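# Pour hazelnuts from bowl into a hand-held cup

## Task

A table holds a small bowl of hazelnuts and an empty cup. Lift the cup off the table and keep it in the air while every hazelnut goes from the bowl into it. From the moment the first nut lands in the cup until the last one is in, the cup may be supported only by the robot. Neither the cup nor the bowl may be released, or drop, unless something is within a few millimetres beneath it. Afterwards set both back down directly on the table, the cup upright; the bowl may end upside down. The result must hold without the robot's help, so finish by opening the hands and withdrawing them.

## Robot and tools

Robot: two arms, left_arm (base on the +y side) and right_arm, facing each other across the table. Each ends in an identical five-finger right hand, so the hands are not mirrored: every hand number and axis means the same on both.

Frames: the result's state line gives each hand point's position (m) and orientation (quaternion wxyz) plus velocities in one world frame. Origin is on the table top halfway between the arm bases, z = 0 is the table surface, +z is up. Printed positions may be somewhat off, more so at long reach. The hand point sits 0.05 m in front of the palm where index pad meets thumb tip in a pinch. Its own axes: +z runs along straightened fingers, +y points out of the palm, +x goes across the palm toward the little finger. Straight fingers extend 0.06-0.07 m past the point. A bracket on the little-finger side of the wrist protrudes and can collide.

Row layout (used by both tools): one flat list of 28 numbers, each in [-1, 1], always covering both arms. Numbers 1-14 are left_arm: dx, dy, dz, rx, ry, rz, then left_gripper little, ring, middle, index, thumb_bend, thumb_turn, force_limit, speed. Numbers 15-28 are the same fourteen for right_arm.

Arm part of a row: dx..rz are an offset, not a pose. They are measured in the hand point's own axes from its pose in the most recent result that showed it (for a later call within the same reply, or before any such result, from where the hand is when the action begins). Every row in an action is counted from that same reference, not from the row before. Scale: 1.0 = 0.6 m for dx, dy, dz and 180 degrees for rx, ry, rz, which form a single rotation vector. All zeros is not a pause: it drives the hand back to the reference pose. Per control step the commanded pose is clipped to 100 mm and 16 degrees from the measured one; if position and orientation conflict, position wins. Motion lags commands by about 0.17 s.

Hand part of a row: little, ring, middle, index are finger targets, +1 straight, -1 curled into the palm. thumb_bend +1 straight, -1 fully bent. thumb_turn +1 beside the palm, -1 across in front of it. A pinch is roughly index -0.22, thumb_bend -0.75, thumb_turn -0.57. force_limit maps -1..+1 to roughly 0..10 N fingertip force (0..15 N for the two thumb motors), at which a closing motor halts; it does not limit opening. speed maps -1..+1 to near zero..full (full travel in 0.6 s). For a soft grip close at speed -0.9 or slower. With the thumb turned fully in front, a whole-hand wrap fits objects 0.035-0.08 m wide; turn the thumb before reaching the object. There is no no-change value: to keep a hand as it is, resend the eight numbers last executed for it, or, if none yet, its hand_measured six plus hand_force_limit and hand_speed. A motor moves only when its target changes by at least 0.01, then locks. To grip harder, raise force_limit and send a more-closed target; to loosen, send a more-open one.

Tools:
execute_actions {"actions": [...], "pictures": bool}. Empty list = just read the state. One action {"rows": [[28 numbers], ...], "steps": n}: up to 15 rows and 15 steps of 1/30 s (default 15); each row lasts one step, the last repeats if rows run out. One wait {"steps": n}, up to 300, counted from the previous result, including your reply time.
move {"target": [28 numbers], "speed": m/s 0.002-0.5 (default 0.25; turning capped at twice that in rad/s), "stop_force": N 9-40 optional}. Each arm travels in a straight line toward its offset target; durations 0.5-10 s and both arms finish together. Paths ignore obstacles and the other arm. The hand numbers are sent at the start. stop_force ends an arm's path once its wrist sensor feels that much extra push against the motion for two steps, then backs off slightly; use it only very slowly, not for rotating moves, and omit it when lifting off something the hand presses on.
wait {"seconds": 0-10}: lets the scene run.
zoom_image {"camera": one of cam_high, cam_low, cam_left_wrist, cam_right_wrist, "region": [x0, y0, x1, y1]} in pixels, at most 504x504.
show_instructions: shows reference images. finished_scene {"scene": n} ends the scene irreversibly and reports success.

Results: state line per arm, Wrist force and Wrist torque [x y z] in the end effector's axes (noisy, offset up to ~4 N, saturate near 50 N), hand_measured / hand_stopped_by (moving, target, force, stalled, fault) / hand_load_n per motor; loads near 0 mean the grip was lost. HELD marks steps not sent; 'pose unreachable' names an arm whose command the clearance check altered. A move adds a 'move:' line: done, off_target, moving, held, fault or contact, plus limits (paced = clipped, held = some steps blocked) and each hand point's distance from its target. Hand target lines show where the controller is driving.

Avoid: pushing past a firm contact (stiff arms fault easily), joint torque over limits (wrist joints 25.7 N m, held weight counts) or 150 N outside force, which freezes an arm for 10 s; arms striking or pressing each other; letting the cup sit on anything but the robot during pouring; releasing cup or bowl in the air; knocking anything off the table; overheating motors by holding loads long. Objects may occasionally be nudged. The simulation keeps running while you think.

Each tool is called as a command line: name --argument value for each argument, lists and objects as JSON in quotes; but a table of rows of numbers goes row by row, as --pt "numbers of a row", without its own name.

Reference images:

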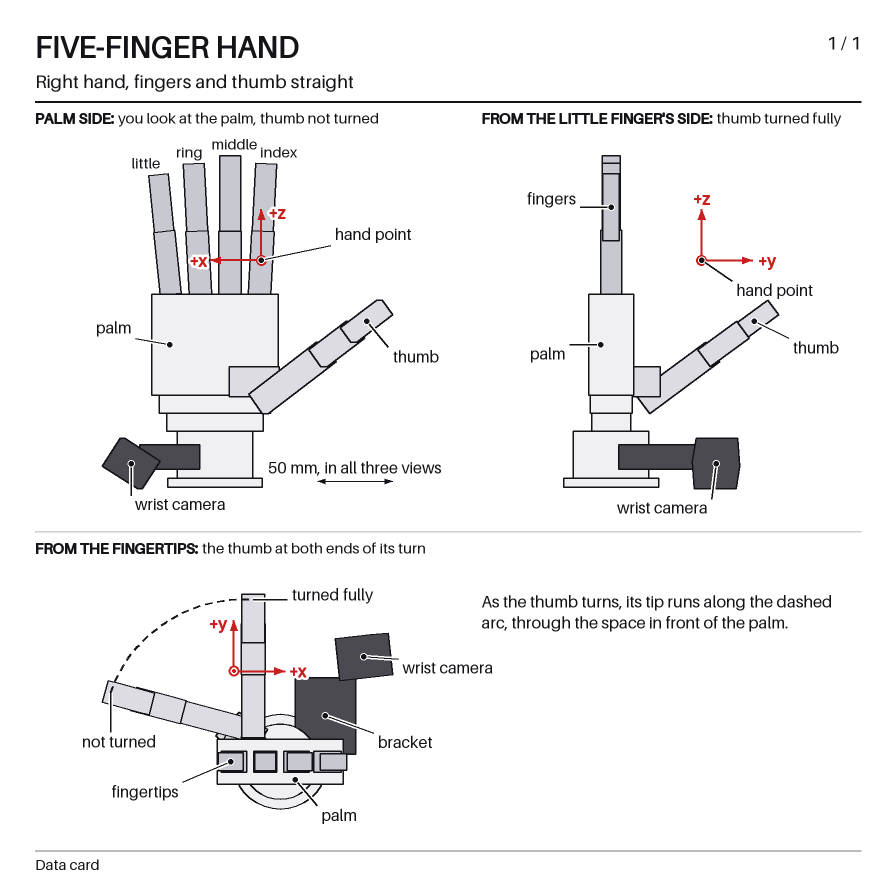

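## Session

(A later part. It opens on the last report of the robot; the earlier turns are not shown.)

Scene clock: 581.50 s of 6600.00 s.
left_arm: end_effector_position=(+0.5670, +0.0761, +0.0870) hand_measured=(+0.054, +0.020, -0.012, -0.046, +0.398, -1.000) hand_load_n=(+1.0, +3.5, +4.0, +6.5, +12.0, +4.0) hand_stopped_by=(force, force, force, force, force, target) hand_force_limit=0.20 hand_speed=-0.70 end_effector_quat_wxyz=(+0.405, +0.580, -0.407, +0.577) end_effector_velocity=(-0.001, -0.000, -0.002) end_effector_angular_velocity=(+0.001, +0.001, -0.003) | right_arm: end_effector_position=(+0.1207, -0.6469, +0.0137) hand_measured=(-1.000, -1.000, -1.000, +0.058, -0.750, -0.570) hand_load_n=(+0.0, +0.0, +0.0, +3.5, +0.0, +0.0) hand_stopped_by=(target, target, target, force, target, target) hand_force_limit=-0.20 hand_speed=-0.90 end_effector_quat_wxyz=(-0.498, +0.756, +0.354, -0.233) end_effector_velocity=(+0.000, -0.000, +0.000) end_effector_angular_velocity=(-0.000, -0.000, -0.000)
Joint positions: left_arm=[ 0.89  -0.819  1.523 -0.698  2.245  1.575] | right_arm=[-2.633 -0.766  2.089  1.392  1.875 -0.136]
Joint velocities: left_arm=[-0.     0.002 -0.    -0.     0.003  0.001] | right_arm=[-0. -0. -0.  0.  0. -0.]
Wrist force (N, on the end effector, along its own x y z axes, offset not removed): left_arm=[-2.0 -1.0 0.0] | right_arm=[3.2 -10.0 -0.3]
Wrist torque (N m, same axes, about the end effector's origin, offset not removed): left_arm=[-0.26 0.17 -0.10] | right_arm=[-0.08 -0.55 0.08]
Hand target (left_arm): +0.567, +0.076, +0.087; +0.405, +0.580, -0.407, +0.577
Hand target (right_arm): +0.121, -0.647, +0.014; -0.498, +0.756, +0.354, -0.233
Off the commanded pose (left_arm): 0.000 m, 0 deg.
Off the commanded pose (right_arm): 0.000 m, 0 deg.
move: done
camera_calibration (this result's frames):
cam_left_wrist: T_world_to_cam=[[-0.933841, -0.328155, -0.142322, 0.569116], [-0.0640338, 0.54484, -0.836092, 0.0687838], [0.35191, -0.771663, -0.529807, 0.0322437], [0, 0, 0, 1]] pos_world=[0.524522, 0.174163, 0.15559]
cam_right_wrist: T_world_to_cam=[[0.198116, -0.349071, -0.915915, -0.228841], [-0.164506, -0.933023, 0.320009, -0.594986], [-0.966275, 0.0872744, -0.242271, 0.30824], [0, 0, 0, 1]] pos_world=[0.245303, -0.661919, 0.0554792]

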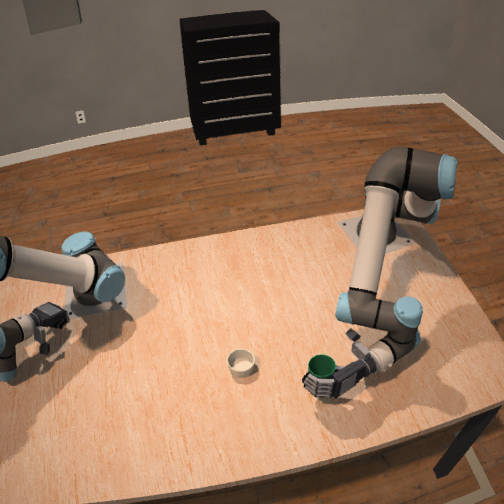

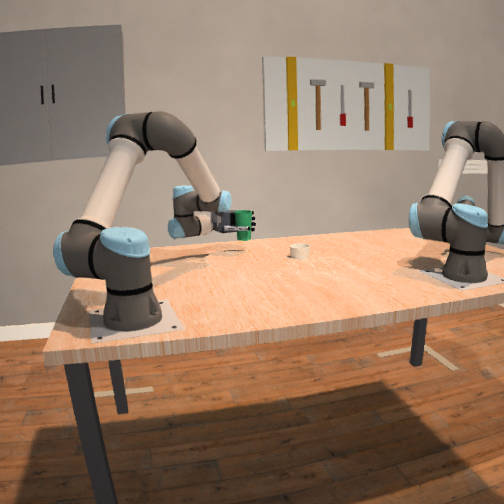

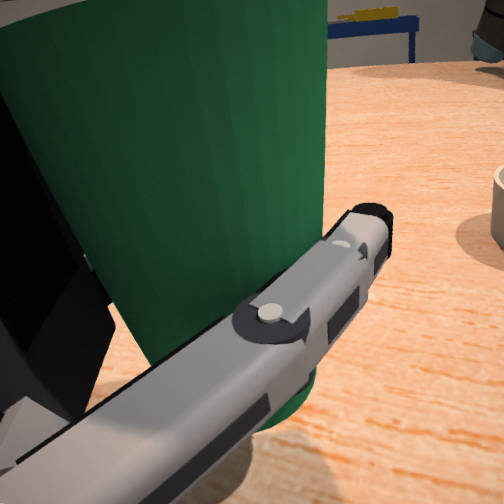

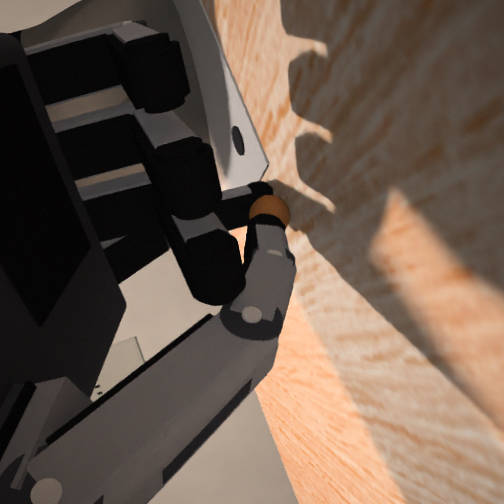

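Index on table; rise 2 mm and keep closing.

move --target '[0,0,0,0,0,0,-1,-1,-1,-1,-0.5,-1,0.2,-0.7,0,-0.0035,0,0,0,0,-1,-1,-1,-0.4,-0.75,-0.57,-0.2,-0.9]' --speed 0.01

move --target '[0,0,0,0,0,0,-1,-1,-1,-1,-0.5,-1,0.2,-0.7,0,0,0,0,0,0,-1,-1,-1,-0.45,-0.75,-0.57,0,-0.9]'

Scene clock: 592.40 s of 6600.00 s.
left_arm: end_effector_position=(+0.5670, +0.0761, +0.0870) hand_measured=(+0.054, +0.020, -0.012, -0.046, +0.398, -1.000) hand_load_n=(+1.0, +3.5, +4.0, +6.5, +12.0, +4.0) hand_stopped_by=(force, force, force, force, force, target) hand_force_limit=0.20 hand_speed=-0.70 end_effector_quat_wxyz=(+0.405, +0.580, -0.407, +0.577) end_effector_velocity=(+0.000, +0.000, -0.001) end_effector_angular_velocity=(+0.001, +0.000, +0.001) | right_arm: end_effector_position=(+0.1201, -0.6464, +0.0155) hand_measured=(-1.000, -1.000, -1.000, +0.056, -0.750, -0.570) hand_load_n=(+0.0, +0.0, +0.0, +0.0, +0.0, +0.0) hand_stopped_by=(target, target, target, force, target, target) hand_force_limit=-0.20 hand_speed=-0.90 end_effector_quat_wxyz=(-0.498, +0.756, +0.354, -0.233) end_effector_velocity=(-0.001, -0.000, +0.001) end_effector_angular_velocity=(-0.003, -0.001, +0.000)
Joint positions: left_arm=[ 0.89  -0.819  1.523 -0.698  2.245  1.575] | right_arm=[-2.634 -0.771  2.092  1.394  1.876 -0.136]
Joint velocities: left_arm=[ 0.     0.001 -0.    -0.    -0.001  0.001] | right_arm=[-0.001 -0.005  0.002  0.001  0.002 -0.   ]
Wrist force (N, on the end effector, along its own x y z axes, offset not removed): left_arm=[-1.6 -1.3 0.7] | right_arm=[2.5 1.9 0.1]
Wrist torque (N m, same axes, about the end effector's origin, offset not removed): left_arm=[-0.38 0.09 -0.07] | right_arm=[0.37 -0.42 0.27]
Hand target (left_arm): +0.567, +0.076, +0.087; +0.405, +0.580, -0.407, +0.577
Hand target (right_arm): +0.120, -0.646, +0.016; -0.498, +0.756, +0.354, -0.233
Off the commanded pose (left_arm): 0.000 m, 0 deg.
Off the commanded pose (right_arm): 0.000 m, 0 deg.
After step 90, 7.20 s passed at rest.
move: done
camera_calibration (this result's frames):
cam_left_wrist: T_world_to_cam=[[-0.933841, -0.328155, -0.142322, 0.569116], [-0.064034, 0.54484, -0.836092, 0.0687839], [0.35191, -0.771663, -0.529807, 0.0322438], [0, 0, 0, 1]] pos_world=[0.524521, 0.174163, 0.15559]
cam_right_wrist: T_world_to_cam=[[0.198114, -0.349063, -0.915918, -0.226882], [-0.164499, -0.933027, 0.320002, -0.595191], [-0.966277, 0.0872704, -0.242266, 0.308053], [0, 0, 0, 1]] pos_world=[0.244705, -0.661409, 0.0572879]

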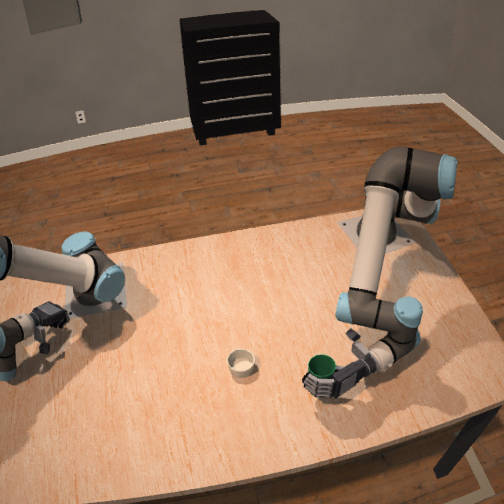

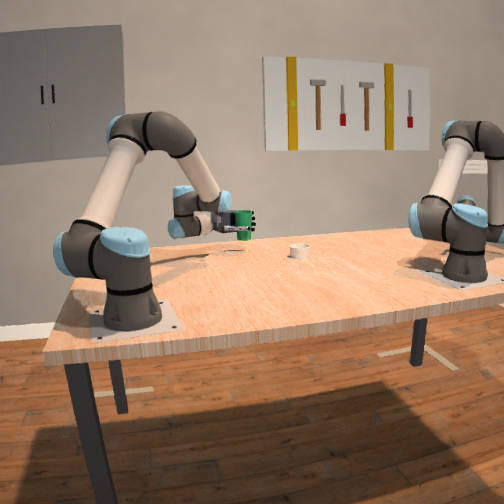

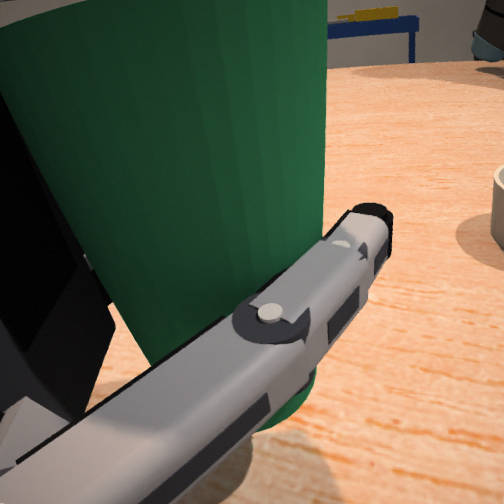

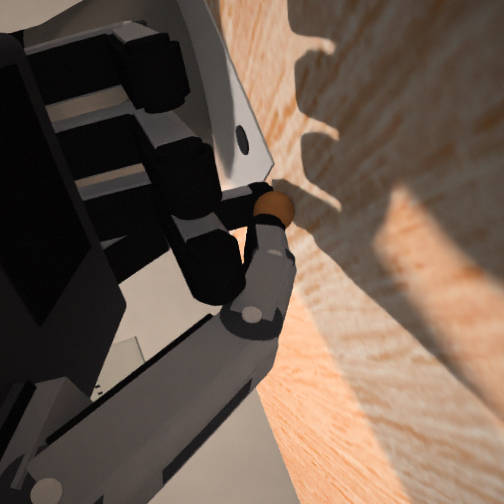

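Scene clock: 593.60 s of 6600.00 s.
left_arm: end_effector_position=(+0.5670, +0.0761, +0.0870) hand_measured=(+0.054, +0.020, -0.012, -0.046, +0.398, -1.000) hand_load_n=(+1.0, +3.5, +4.0, +6.5, +12.0, +4.0) hand_stopped_by=(force, force, force, force, force, target) hand_force_limit=0.20 hand_speed=-0.70 end_effector_quat_wxyz=(+0.405, +0.580, -0.407, +0.577) end_effector_velocity=(-0.001, -0.000, -0.000) end_effector_angular_velocity=(-0.000, +0.002, -0.002) | right_arm: end_effector_position=(+0.1201, -0.6464, +0.0155) hand_measured=(-1.000, -1.000, -1.000, -0.102, -0.750, -0.570) hand_load_n=(+0.0, +0.0, +0.0, +5.5, -1.0, -0.5) hand_stopped_by=(target, target, target, force, target, target) hand_force_limit=0.00 hand_speed=-0.90 end_effector_quat_wxyz=(-0.498, +0.756, +0.354, -0.233) end_effector_velocity=(-0.000, -0.000, +0.000) end_effector_angular_velocity=(+0.000, +0.001, +0.000)
Joint positions: left_arm=[ 0.89  -0.819  1.523 -0.698  2.245  1.575] | right_arm=[-2.634 -0.771  2.092  1.394  1.876 -0.136]
Joint velocities: left_arm=[-0.     0.     0.     0.     0.001 -0.002] | right_arm=[-0.001  0.     0.     0.     0.001 -0.   ]
Wrist force (N, on the end effector, along its own x y z axes, offset not removed): left_arm=[-1.4 -0.3 0.5] | right_arm=[1.1 -5.5 -1.4]
Wrist torque (N m, same axes, about the end effector's origin, offset not removed): left_arm=[-0.21 0.03 -0.05] | right_arm=[0.04 -0.13 0.10]
Hand target (left_arm): +0.567, +0.076, +0.087; +0.405, +0.580, -0.407, +0.577
Hand target (right_arm): +0.120, -0.646, +0.015; -0.498, +0.756, +0.354, -0.233
Off the commanded pose (left_arm): 0.000 m, 0 deg.
Off the commanded pose (right_arm): 0.000 m, 0 deg.
move: done
camera_calibration (this result's frames):
cam_left_wrist: T_world_to_cam=[[-0.933841, -0.328155, -0.142322, 0.569116], [-0.0640337, 0.54484, -0.836092, 0.0687839], [0.35191, -0.771663, -0.529807, 0.0322437], [0, 0, 0, 1]] pos_world=[0.524522, 0.174163, 0.15559]
cam_right_wrist: T_world_to_cam=[[0.198094, -0.34903, -0.915935, -0.226832], [-0.164493, -0.933038, 0.319972, -0.595196], [-0.966282, 0.0872801, -0.242242, 0.308051], [0, 0, 0, 1]] pos_world=[0.244693, -0.661398, 0.0573061]

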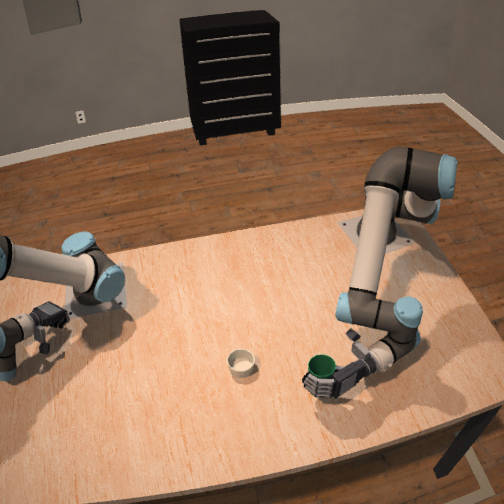

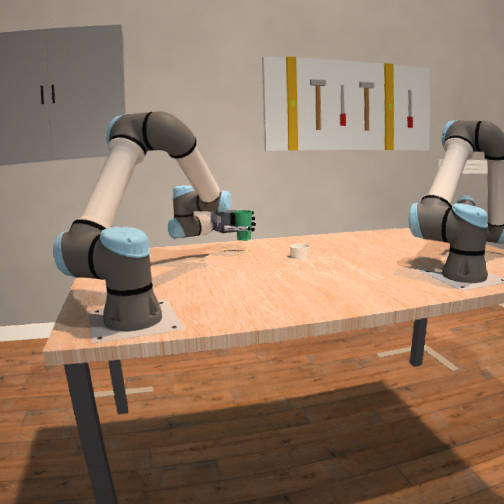

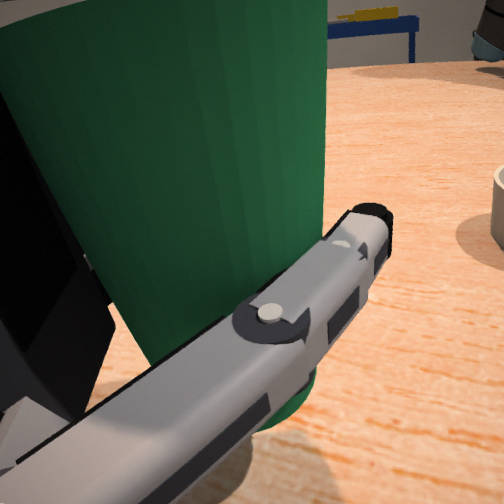

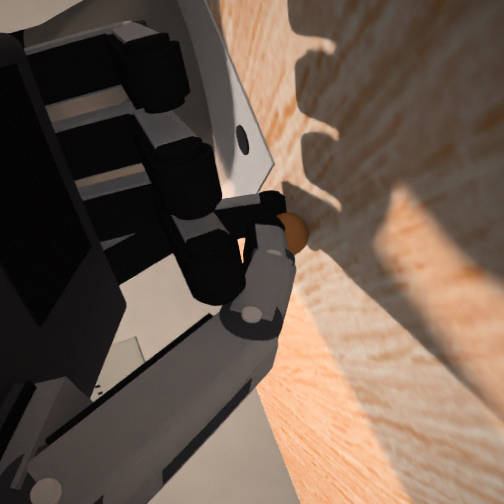

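move --target '[0,0,0,0,0,0,-1,-1,-1,-1,-0.5,-1,0.2,-0.7,0,0,0,0,0,0,-1,-1,-1,0.3,-0.75,-0.57,0,-0.8]'

move --target '[0,0,0,0,0,0,-1,-1,-1,-1,-0.5,-1,0.2,-0.7,0,0.009,-0.022,0,0,0,-1,-1,-1,0.3,-0.75,-0.57,0,-0.8]' --speed 0.01

move --target '[0,0,0,0,0,0,-1,-1,-1,-1,-0.5,-1,0.2,-0.7,0,0,0,0,0,0,-1,-1,-1,0.3,-0.45,-0.57,0,-0.8]'

Scene clock: 611.40 s of 6600.00 s.
left_arm: end_effector_position=(+0.5670, +0.0761, +0.0870) hand_measured=(+0.054, +0.020, -0.012, -0.046, +0.398, -1.000) hand_load_n=(+1.0, +3.5, +4.0, +6.5, +12.0, +4.0) hand_stopped_by=(force, force, force, force, force, target) hand_force_limit=0.20 hand_speed=-0.70 end_effector_quat_wxyz=(+0.405, +0.580, -0.407, +0.577) end_effector_velocity=(+0.000, +0.000, -0.001) end_effector_angular_velocity=(+0.001, +0.002, +0.002) | right_arm: end_effector_position=(+0.1201, -0.6464, +0.0155) hand_measured=(-1.000, -1.000, -1.000, +0.300, -0.752, -0.570) hand_load_n=(+0.0, +0.0, +0.0, +0.0, -3.0, +0.0) hand_stopped_by=(target, target, target, target, target, target) hand_force_limit=0.00 hand_speed=-0.80 end_effector_quat_wxyz=(-0.498, +0.756, +0.354, -0.233) end_effector_velocity=(+0.000, -0.000, +0.000) end_effector_angular_velocity=(-0.001, -0.000, +0.000)
Joint positions: left_arm=[ 0.89  -0.819  1.523 -0.698  2.245  1.575] | right_arm=[-2.634 -0.771  2.092  1.394  1.876 -0.136]
Joint velocities: left_arm=[-0.     0.002  0.     0.    -0.002  0.   ] | right_arm=[ 0.    -0.001 -0.     0.     0.     0.   ]
Wrist force (N, on the end effector, along its own x y z axes, offset not removed): left_arm=[-2.2 -0.9 -0.7] | right_arm=[0.8 -4.4 -3.6]
Wrist torque (N m, same axes, about the end effector's origin, offset not removed): left_arm=[-0.22 0.16 -0.08] | right_arm=[0.01 -0.02 0.12]
Hand target (left_arm): +0.567, +0.076, +0.087; +0.405, +0.580, -0.407, +0.577
Hand target (right_arm): +0.120, -0.646, +0.016; -0.498, +0.756, +0.354, -0.233
Off the commanded pose (left_arm): 0.000 m, 0 deg.
Off the commanded pose (right_arm): 0.000 m, 0 deg.
After step 90, 13.33 s passed at rest.
move: done
camera_calibration (this result's frames):
cam_left_wrist: T_world_to_cam=[[-0.933841, -0.328155, -0.142322, 0.569116], [-0.064034, 0.54484, -0.836092, 0.068784], [0.35191, -0.771663, -0.529807, 0.0322437], [0, 0, 0, 1]] pos_world=[0.524522, 0.174163, 0.15559]
cam_right_wrist: T_world_to_cam=[[0.198101, -0.349031, -0.915933, -0.226849], [-0.16448, -0.933039, 0.319976, -0.59519], [-0.966283, 0.0872654, -0.242245, 0.308039], [0, 0, 0, 1]] pos_world=[0.244694, -0.661394, 0.0572889]

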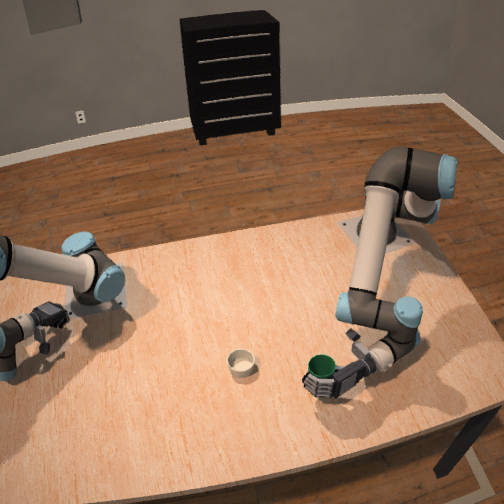

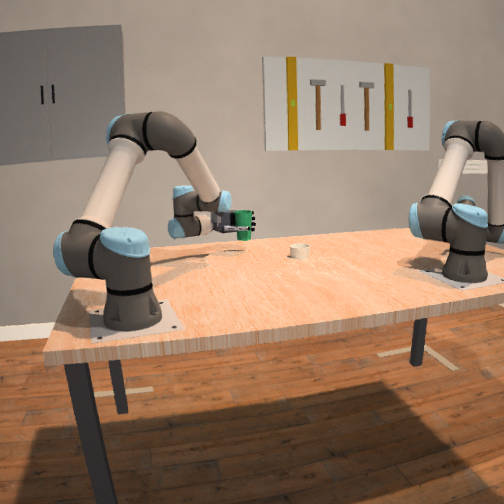

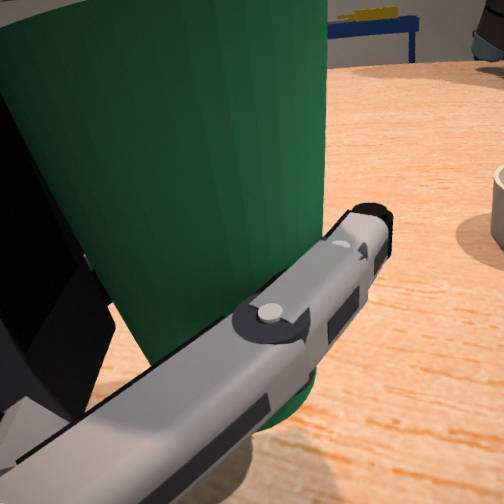

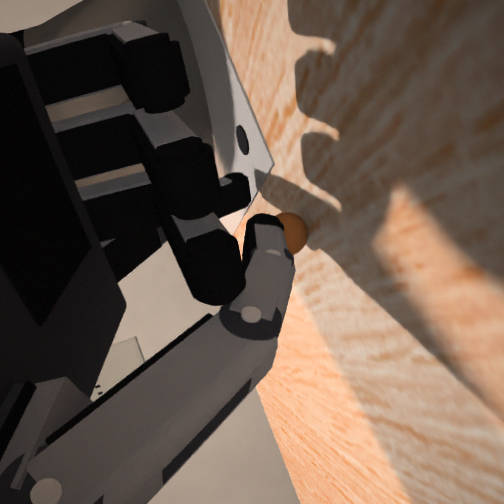

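Scene clock: 613.03 s of 6600.00 s.
left_arm: end_effector_position=(+0.5670, +0.0761, +0.0870) hand_measured=(+0.054, +0.020, -0.012, -0.046, +0.398, -1.000) hand_load_n=(+1.0, +3.5, +4.0, +6.5, +12.0, +4.0) hand_stopped_by=(force, force, force, force, force, target) hand_force_limit=0.20 hand_speed=-0.70 end_effector_quat_wxyz=(+0.405, +0.580, -0.407, +0.577) end_effector_velocity=(-0.000, -0.001, -0.001) end_effector_angular_velocity=(+0.000, +0.001, +0.001) | right_arm: end_effector_position=(+0.1307, -0.6554, +0.0158) hand_measured=(-1.000, -1.000, -1.000, +0.300, -0.750, -0.570) hand_load_n=(+0.0, +0.0, +0.0, +0.0, +0.0, +0.0) hand_stopped_by=(target, target, target, target, target, target) hand_force_limit=0.00 hand_speed=-0.80 end_effector_quat_wxyz=(-0.498, +0.756, +0.354, -0.233) end_effector_velocity=(+0.002, -0.002, -0.000) end_effector_angular_velocity=(+0.001, +0.001, +0.000)
Joint positions: left_arm=[ 0.89  -0.819  1.523 -0.698  2.245  1.575] | right_arm=[-2.622 -0.762  2.051  1.427  1.865 -0.131]
Joint velocities: left_arm=[-0.001  0.001 -0.    -0.    -0.002 -0.001] | right_arm=[ 0.002  0.003 -0.007  0.006 -0.002  0.001]
Wrist force (N, on the end effector, along its own x y z axes, offset not removed): left_arm=[-2.8 0.6 -0.4] | right_arm=[2.7 -2.4 -1.3]
Wrist torque (N m, same axes, about the end effector's origin, offset not removed): left_arm=[-0.03 0.29 -0.11] | right_arm=[-0.25 -0.45 0.08]
Hand target (left_arm): +0.567, +0.076, +0.087; +0.405, +0.580, -0.407, +0.577
Hand target (right_arm): +0.131, -0.656, +0.016; -0.498, +0.756, +0.354, -0.233
Off the commanded pose (left_arm): 0.000 m, 0 deg.
Off the commanded pose (right_arm): 0.000 m, 0 deg.
move: done
camera_calibration (this result's frames):
cam_left_wrist: T_world_to_cam=[[-0.933841, -0.328155, -0.142322, 0.569116], [-0.0640335, 0.54484, -0.836092, 0.0687839], [0.35191, -0.771663, -0.529807, 0.0322438], [0, 0, 0, 1]] pos_world=[0.524521, 0.174163, 0.155591]
cam_right_wrist: T_world_to_cam=[[0.198103, -0.34905, -0.915925, -0.231866], [-0.164478, -0.933033, 0.319995, -0.601889], [-0.966283, 0.0872573, -0.242248, 0.319216], [0, 0, 0, 1]] pos_world=[0.255388, -0.670369, 0.057559]

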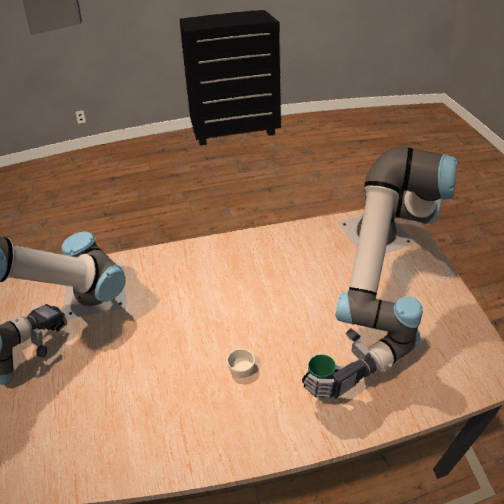

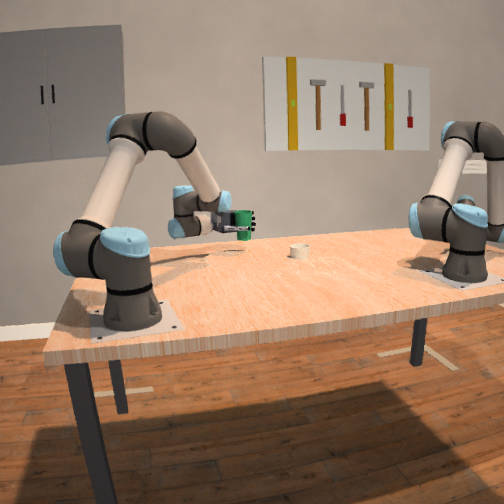

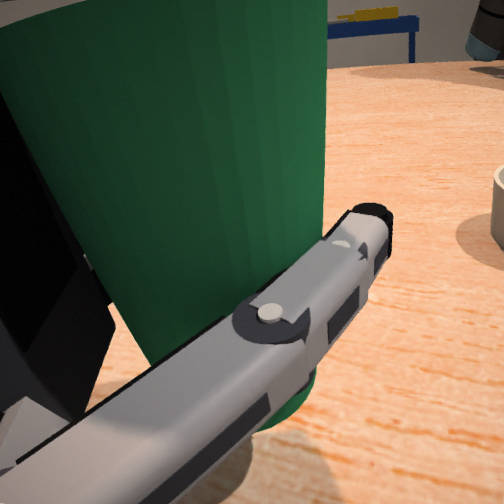

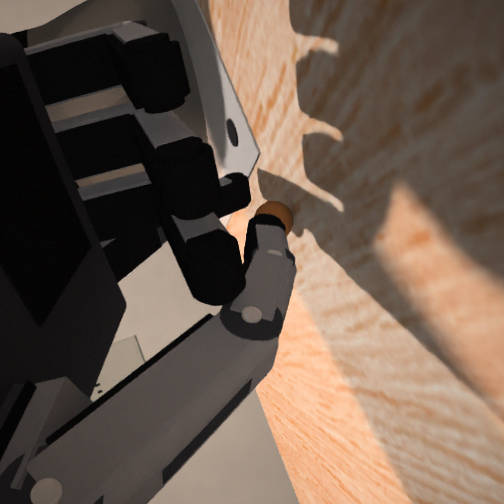

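Scene clock: 614.73 s of 6600.00 s.
left_arm: end_effector_position=(+0.5670, +0.0761, +0.0870) hand_measured=(+0.054, +0.020, -0.012, -0.046, +0.398, -1.000) hand_load_n=(+1.0, +3.5, +4.0, +6.5, +12.0, +4.0) hand_stopped_by=(force, force, force, force, force, target) hand_force_limit=0.20 hand_speed=-0.70 end_effector_quat_wxyz=(+0.405, +0.580, -0.407, +0.577) end_effector_velocity=(+0.000, -0.000, +0.001) end_effector_angular_velocity=(-0.001, -0.001, +0.000) | right_arm: end_effector_position=(+0.1307, -0.6553, +0.0158) hand_measured=(-1.000, -1.000, -1.000, +0.300, -0.450, -0.570) hand_load_n=(+0.0, +0.0, +0.0, +0.0, +0.0, +0.0) hand_stopped_by=(target, target, target, target, target, target) hand_force_limit=0.00 hand_speed=-0.80 end_effector_quat_wxyz=(-0.498, +0.756, +0.354, -0.233) end_effector_velocity=(-0.000, -0.000, -0.000) end_effector_angular_velocity=(+0.001, +0.001, +0.001)
Joint positions: left_arm=[ 0.89  -0.819  1.523 -0.698  2.245  1.575] | right_arm=[-2.622 -0.762  2.051  1.427  1.865 -0.131]
Joint velocities: left_arm=[-0.001 -0.002 -0.    -0.    -0.001 -0.   ] | right_arm=[-0.     0.001 -0.     0.     0.001  0.   ]
Wrist force (N, on the end effector, along its own x y z axes, offset not removed): left_arm=[-2.1 -0.5 0.6] | right_arm=[1.0 0.1 -1.8]
Wrist torque (N m, same axes, about the end effector's origin, offset not removed): left_arm=[-0.22 0.10 -0.05] | right_arm=[0.20 -0.18 0.12]
Hand target (left_arm): +0.567, +0.076, +0.087; +0.405, +0.580, -0.407, +0.577
Hand target (right_arm): +0.131, -0.655, +0.016; -0.498, +0.756, +0.354, -0.233
Off the commanded pose (left_arm): 0.000 m, 0 deg.
Off the commanded pose (right_arm): 0.000 m, 0 deg.
move: done
camera_calibration (this result's frames):
cam_left_wrist: T_world_to_cam=[[-0.933841, -0.328155, -0.142322, 0.569116], [-0.0640338, 0.54484, -0.836092, 0.068784], [0.35191, -0.771663, -0.529807, 0.0322436], [0, 0, 0, 1]] pos_world=[0.524522, 0.174163, 0.155591]
cam_right_wrist: T_world_to_cam=[[0.19807, -0.349048, -0.915933, -0.231863], [-0.164478, -0.933032, 0.319996, -0.601886], [-0.966289, 0.0872693, -0.242217, 0.319219], [0, 0, 0, 1]] pos_world=[0.255386, -0.670368, 0.0575504]

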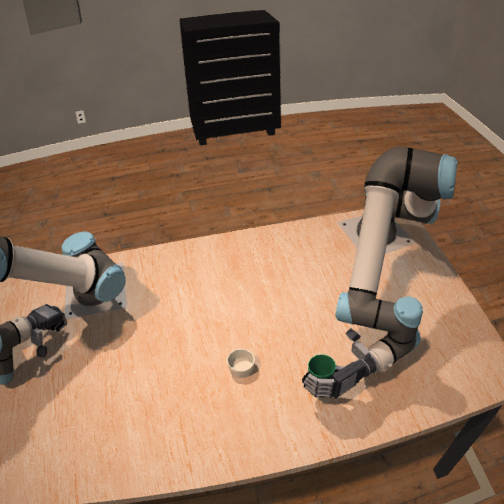

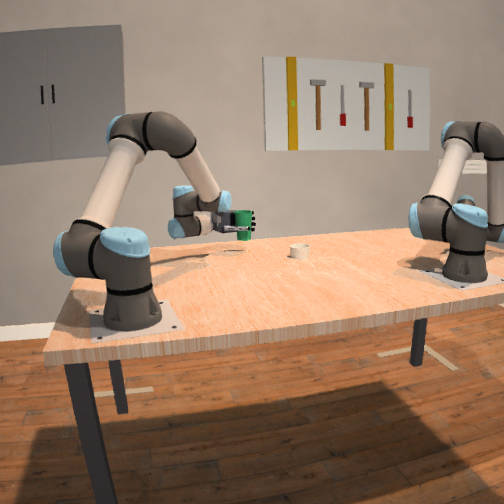

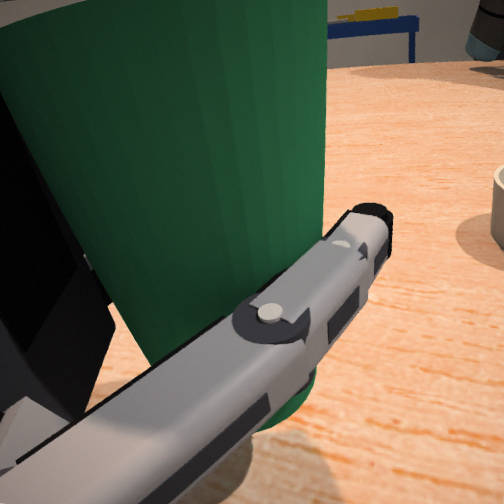

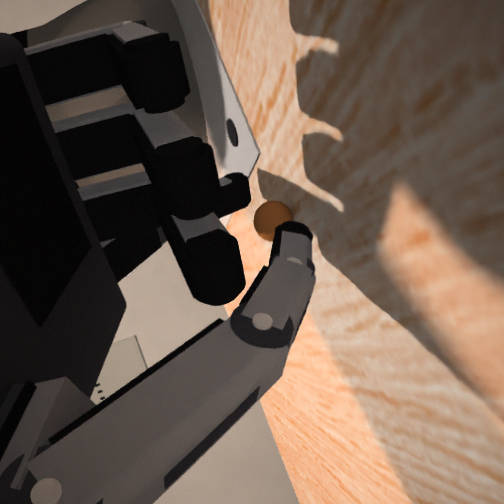

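move --target '[0,0,0,0,0,0,-1,-1,-1,-1,-0.5,-1,0.2,-0.7,-0.007,0,0,0,0,0,-1,-1,-1,0.3,-0.45,-0.57,0,-0.8]' --speed 0.01

move --target '[0,0,0,0,0,0,-1,-1,-1,-1,-0.5,-1,0.2,-0.7,0,0,0,0,0,0,-1,-1,-1,-0.45,-0.45,-0.57,0,-0.9]'

move --target '[0,0,0,0,0,0,-1,-1,-1,-1,-0.5,-1,0.2,-0.7,0,-0.05,-0.02,0,0,0,-1,-1,-1,-0.45,-0.45,-0.57,0,-0.9]' --speed 0.02

Scene clock: 628.00 s of 6600.00 s.
left_arm: end_effector_position=(+0.5670, +0.0761, +0.0870) hand_measured=(+0.054, +0.020, -0.012, -0.046, +0.398, -1.000) hand_load_n=(+1.0, +3.5, +4.0, +6.5, +12.0, +4.0) hand_stopped_by=(force, force, force, force, force, target) hand_force_limit=0.20 hand_speed=-0.70 end_effector_quat_wxyz=(+0.405, +0.580, -0.407, +0.577) end_effector_velocity=(+0.000, +0.000, +0.002) end_effector_angular_velocity=(-0.001, -0.003, +0.001) | right_arm: end_effector_position=(+0.1282, -0.6583, +0.0158) hand_measured=(-1.000, -1.000, -1.000, +0.300, -0.450, -0.570) hand_load_n=(+0.0, +0.0, +0.0, +0.0, +0.0, +0.0) hand_stopped_by=(target, target, target, target, target, target) hand_force_limit=0.00 hand_speed=-0.80 end_effector_quat_wxyz=(-0.498, +0.756, +0.354, -0.233) end_effector_velocity=(-0.001, -0.002, -0.000) end_effector_angular_velocity=(+0.000, -0.001, +0.001)
Joint positions: left_arm=[ 0.89  -0.819  1.523 -0.698  2.245  1.575] | right_arm=[-2.632 -0.762  2.051  1.426  1.874 -0.135]
Joint velocities: left_arm=[ 0.    -0.002  0.     0.    -0.001  0.001] | right_arm=[-0.005 -0.     0.    -0.001  0.005 -0.003]
Wrist force (N, on the end effector, along its own x y z axes, offset not removed): left_arm=[-2.8 -0.5 0.2] | right_arm=[1.3 2.9 -0.5]
Wrist torque (N m, same axes, about the end effector's origin, offset not removed): left_arm=[-0.25 0.27 -0.18] | right_arm=[0.52 -0.32 0.26]
Hand target (left_arm): +0.567, +0.076, +0.087; +0.405, +0.580, -0.407, +0.577
Hand target (right_arm): +0.128, -0.659, +0.016; -0.498, +0.756, +0.354, -0.233
Off the commanded pose (left_arm): 0.000 m, 0 deg.
Off the commanded pose (right_arm): 0.000 m, 0 deg.
After step 90, 9.57 s passed at rest.
move: done
camera_calibration (this result's frames):
cam_left_wrist: T_world_to_cam=[[-0.933841, -0.328155, -0.142322, 0.569116], [-0.0640338, 0.54484, -0.836092, 0.0687838], [0.35191, -0.771663, -0.529807, 0.0322438], [0, 0, 0, 1]] pos_world=[0.524521, 0.174163, 0.15559]
cam_right_wrist: T_world_to_cam=[[0.198031, -0.348968, -0.915972, -0.232328], [-0.164466, -0.93306, 0.319921, -0.60512], [-0.9663, 0.0872916, -0.242168, 0.317029], [0, 0, 0, 1]] pos_world=[0.252832, -0.673363, 0.0575587]

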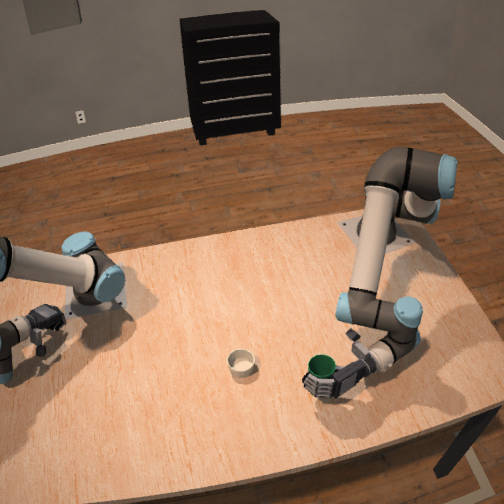

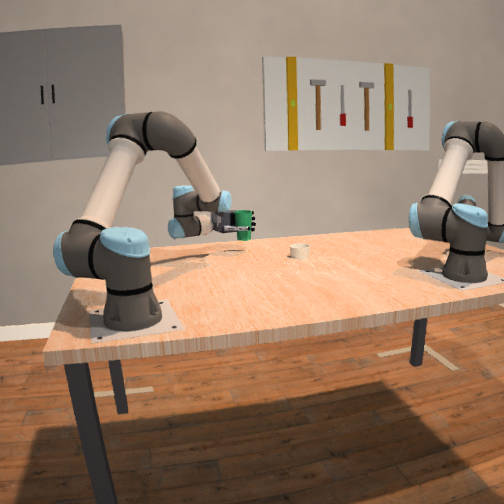

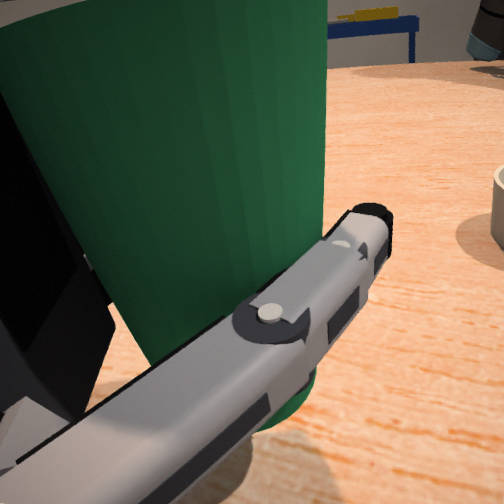

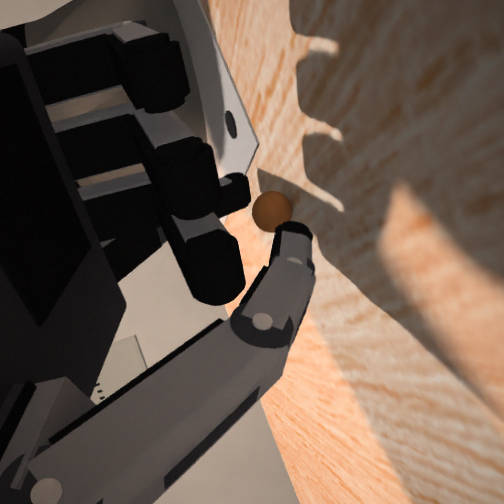

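Scene clock: 630.57 s of 6600.00 s.
left_arm: end_effector_position=(+0.5670, +0.0761, +0.0870) hand_measured=(+0.054, +0.020, -0.012, -0.046, +0.398, -1.000) hand_load_n=(+1.0, +3.5, +4.0, +6.5, +12.0, +4.0) hand_stopped_by=(force, force, force, force, force, target) hand_force_limit=0.20 hand_speed=-0.70 end_effector_quat_wxyz=(+0.405, +0.580, -0.407, +0.577) end_effector_velocity=(-0.001, -0.000, -0.001) end_effector_angular_velocity=(+0.001, +0.001, -0.002) | right_arm: end_effector_position=(+0.1282, -0.6583, +0.0158) hand_measured=(-1.000, -1.000, -1.000, -0.086, -0.448, -0.570) hand_load_n=(+0.0, +0.0, +0.0, +5.0, +2.0, +0.0) hand_stopped_by=(target, target, target, force, target, target) hand_force_limit=0.00 hand_speed=-0.90 end_effector_quat_wxyz=(-0.498, +0.756, +0.354, -0.233) end_effector_velocity=(-0.000, +0.000, -0.000) end_effector_angular_velocity=(-0.000, +0.001, -0.000)
Joint positions: left_arm=[ 0.89  -0.819  1.523 -0.698  2.245  1.575] | right_arm=[-2.632 -0.762  2.051  1.426  1.874 -0.135]
Joint velocities: left_arm=[-0.     0.002  0.     0.     0.002  0.   ] | right_arm=[ 0.     0.     0.    -0.    -0.     0.001]
Wrist force (N, on the end effector, along its own x y z axes, offset not removed): left_arm=[-2.3 -0.4 0.4] | right_arm=[1.8 -3.3 -0.3]
Wrist torque (N m, same axes, about the end effector's origin, offset not removed): left_arm=[-0.28 0.19 -0.07] | right_arm=[-0.08 -0.36 0.19]
Hand target (left_arm): +0.567, +0.076, +0.087; +0.405, +0.580, -0.407, +0.577
Hand target (right_arm): +0.128, -0.658, +0.016; -0.498, +0.756, +0.354, -0.233
Off the commanded pose (left_arm): 0.000 m, 0 deg.
Off the commanded pose (right_arm): 0.000 m, 0 deg.
move: done
camera_calibration (this result's frames):
cam_left_wrist: T_world_to_cam=[[-0.933841, -0.328155, -0.142322, 0.569116], [-0.0640341, 0.54484, -0.836092, 0.0687839], [0.35191, -0.771663, -0.529807, 0.0322438], [0, 0, 0, 1]] pos_world=[0.524522, 0.174163, 0.15559]
cam_right_wrist: T_world_to_cam=[[0.198036, -0.348988, -0.915964, -0.232346], [-0.16447, -0.933053, 0.31994, -0.605115], [-0.966298, 0.087289, -0.242176, 0.317027], [0, 0, 0, 1]] pos_world=[0.252832, -0.673363, 0.0575566]

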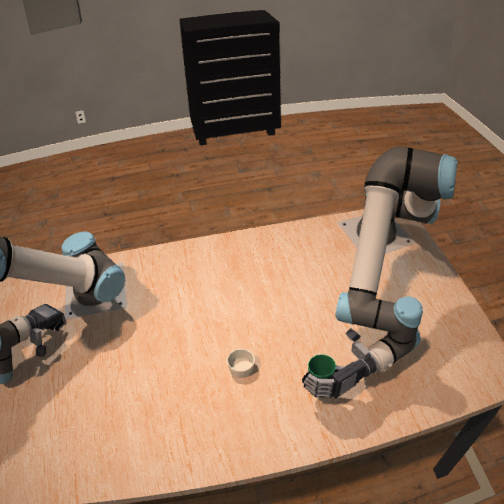

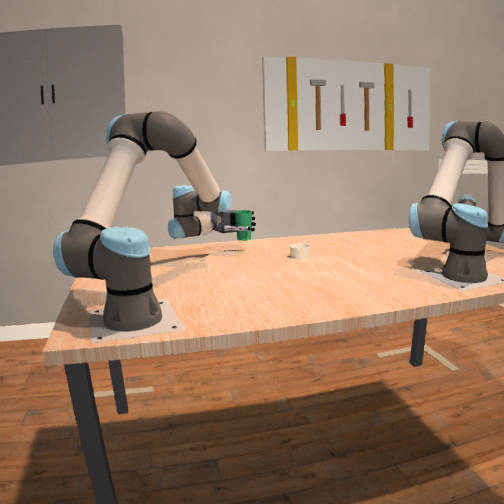

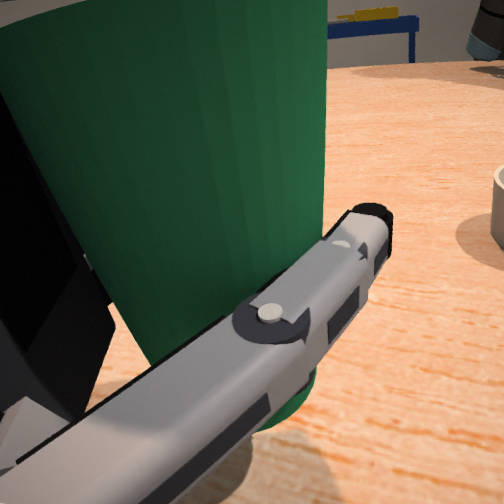

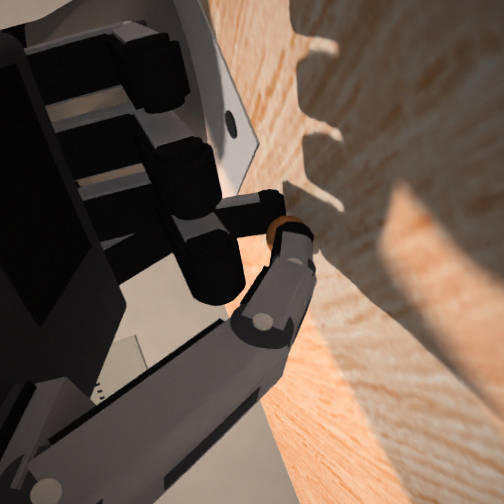

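Scene clock: 632.47 s of 6600.00 s.
left_arm: end_effector_position=(+0.5670, +0.0761, +0.0870) hand_measured=(+0.054, +0.020, -0.012, -0.046, +0.398, -1.000) hand_load_n=(+1.0, +3.5, +4.0, +6.5, +12.0, +4.0) hand_stopped_by=(force, force, force, force, force, target) hand_force_limit=0.20 hand_speed=-0.70 end_effector_quat_wxyz=(+0.405, +0.580, -0.407, +0.577) end_effector_velocity=(-0.000, +0.000, -0.002) end_effector_angular_velocity=(+0.002, +0.003, -0.001) | right_arm: end_effector_position=(+0.1275, -0.6577, +0.0477) hand_measured=(-1.000, -1.000, -1.000, -0.086, -0.448, -0.570) hand_load_n=(+0.0, +0.0, +0.0, +4.0, +2.0, -0.5) hand_stopped_by=(target, target, target, force, target, target) hand_force_limit=0.00 hand_speed=-0.90 end_effector_quat_wxyz=(-0.498, +0.756, +0.354, -0.233) end_effector_velocity=(-0.000, -0.000, +0.003) end_effector_angular_velocity=(-0.001, -0.000, +0.000)
Joint positions: left_arm=[ 0.89  -0.819  1.523 -0.698  2.245  1.575] | right_arm=[-2.632 -0.843  2.068  1.49   1.874 -0.135]
Joint velocities: left_arm=[ 0.     0.003  0.     0.     0.001 -0.   ] | right_arm=[ 0.    -0.008  0.001  0.006  0.     0.   ]
Wrist force (N, on the end effector, along its own x y z axes, offset not removed): left_arm=[-2.2 -1.3 -0.1] | right_arm=[1.0 -1.6 -1.2]
Wrist torque (N m, same axes, about the end effector's origin, offset not removed): left_arm=[-0.34 0.19 -0.14] | right_arm=[-0.20 -0.32 0.04]
Hand target (left_arm): +0.567, +0.076, +0.087; +0.405, +0.580, -0.407, +0.577
Hand target (right_arm): +0.128, -0.658, +0.048; -0.498, +0.756, +0.354, -0.233
Off the commanded pose (left_arm): 0.000 m, 0 deg.
Off the commanded pose (right_arm): 0.000 m, 0 deg.
move: done
camera_calibration (this result's frames):
cam_left_wrist: T_world_to_cam=[[-0.933841, -0.328155, -0.142322, 0.569116], [-0.0640337, 0.54484, -0.836092, 0.0687839], [0.35191, -0.771663, -0.529807, 0.0322438], [0, 0, 0, 1]] pos_world=[0.524521, 0.174163, 0.155591]
cam_right_wrist: T_world_to_cam=[[0.198034, -0.348987, -0.915964, -0.202763], [-0.164469, -0.933053, 0.319939, -0.614879], [-0.966298, 0.0872887, -0.242174, 0.324073], [0, 0, 0, 1]] pos_world=[0.252177, -0.672765, 0.0894831]

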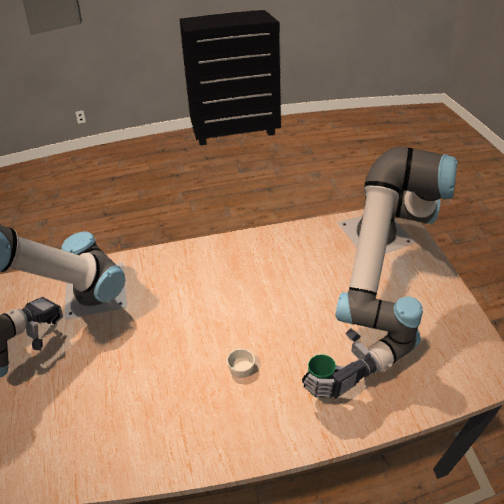

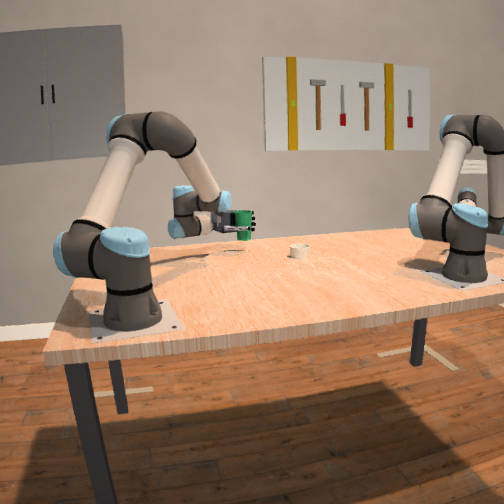

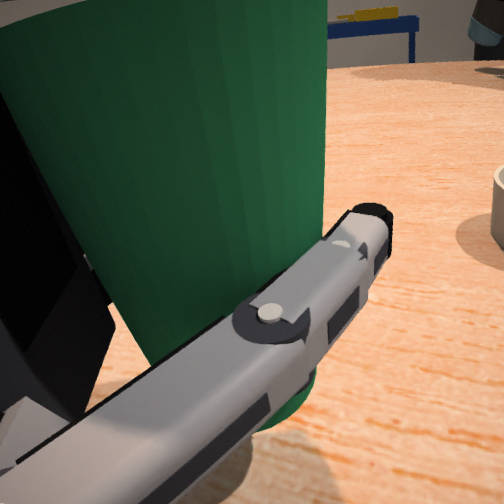

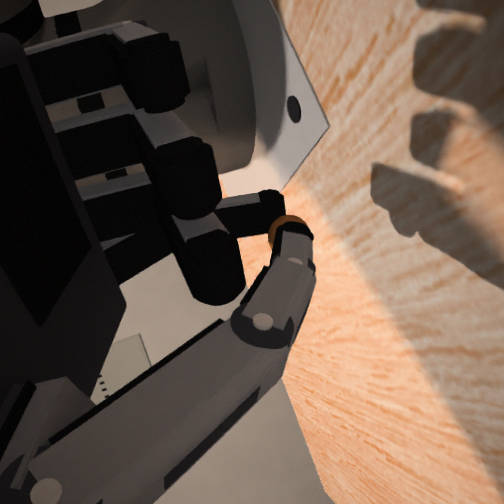

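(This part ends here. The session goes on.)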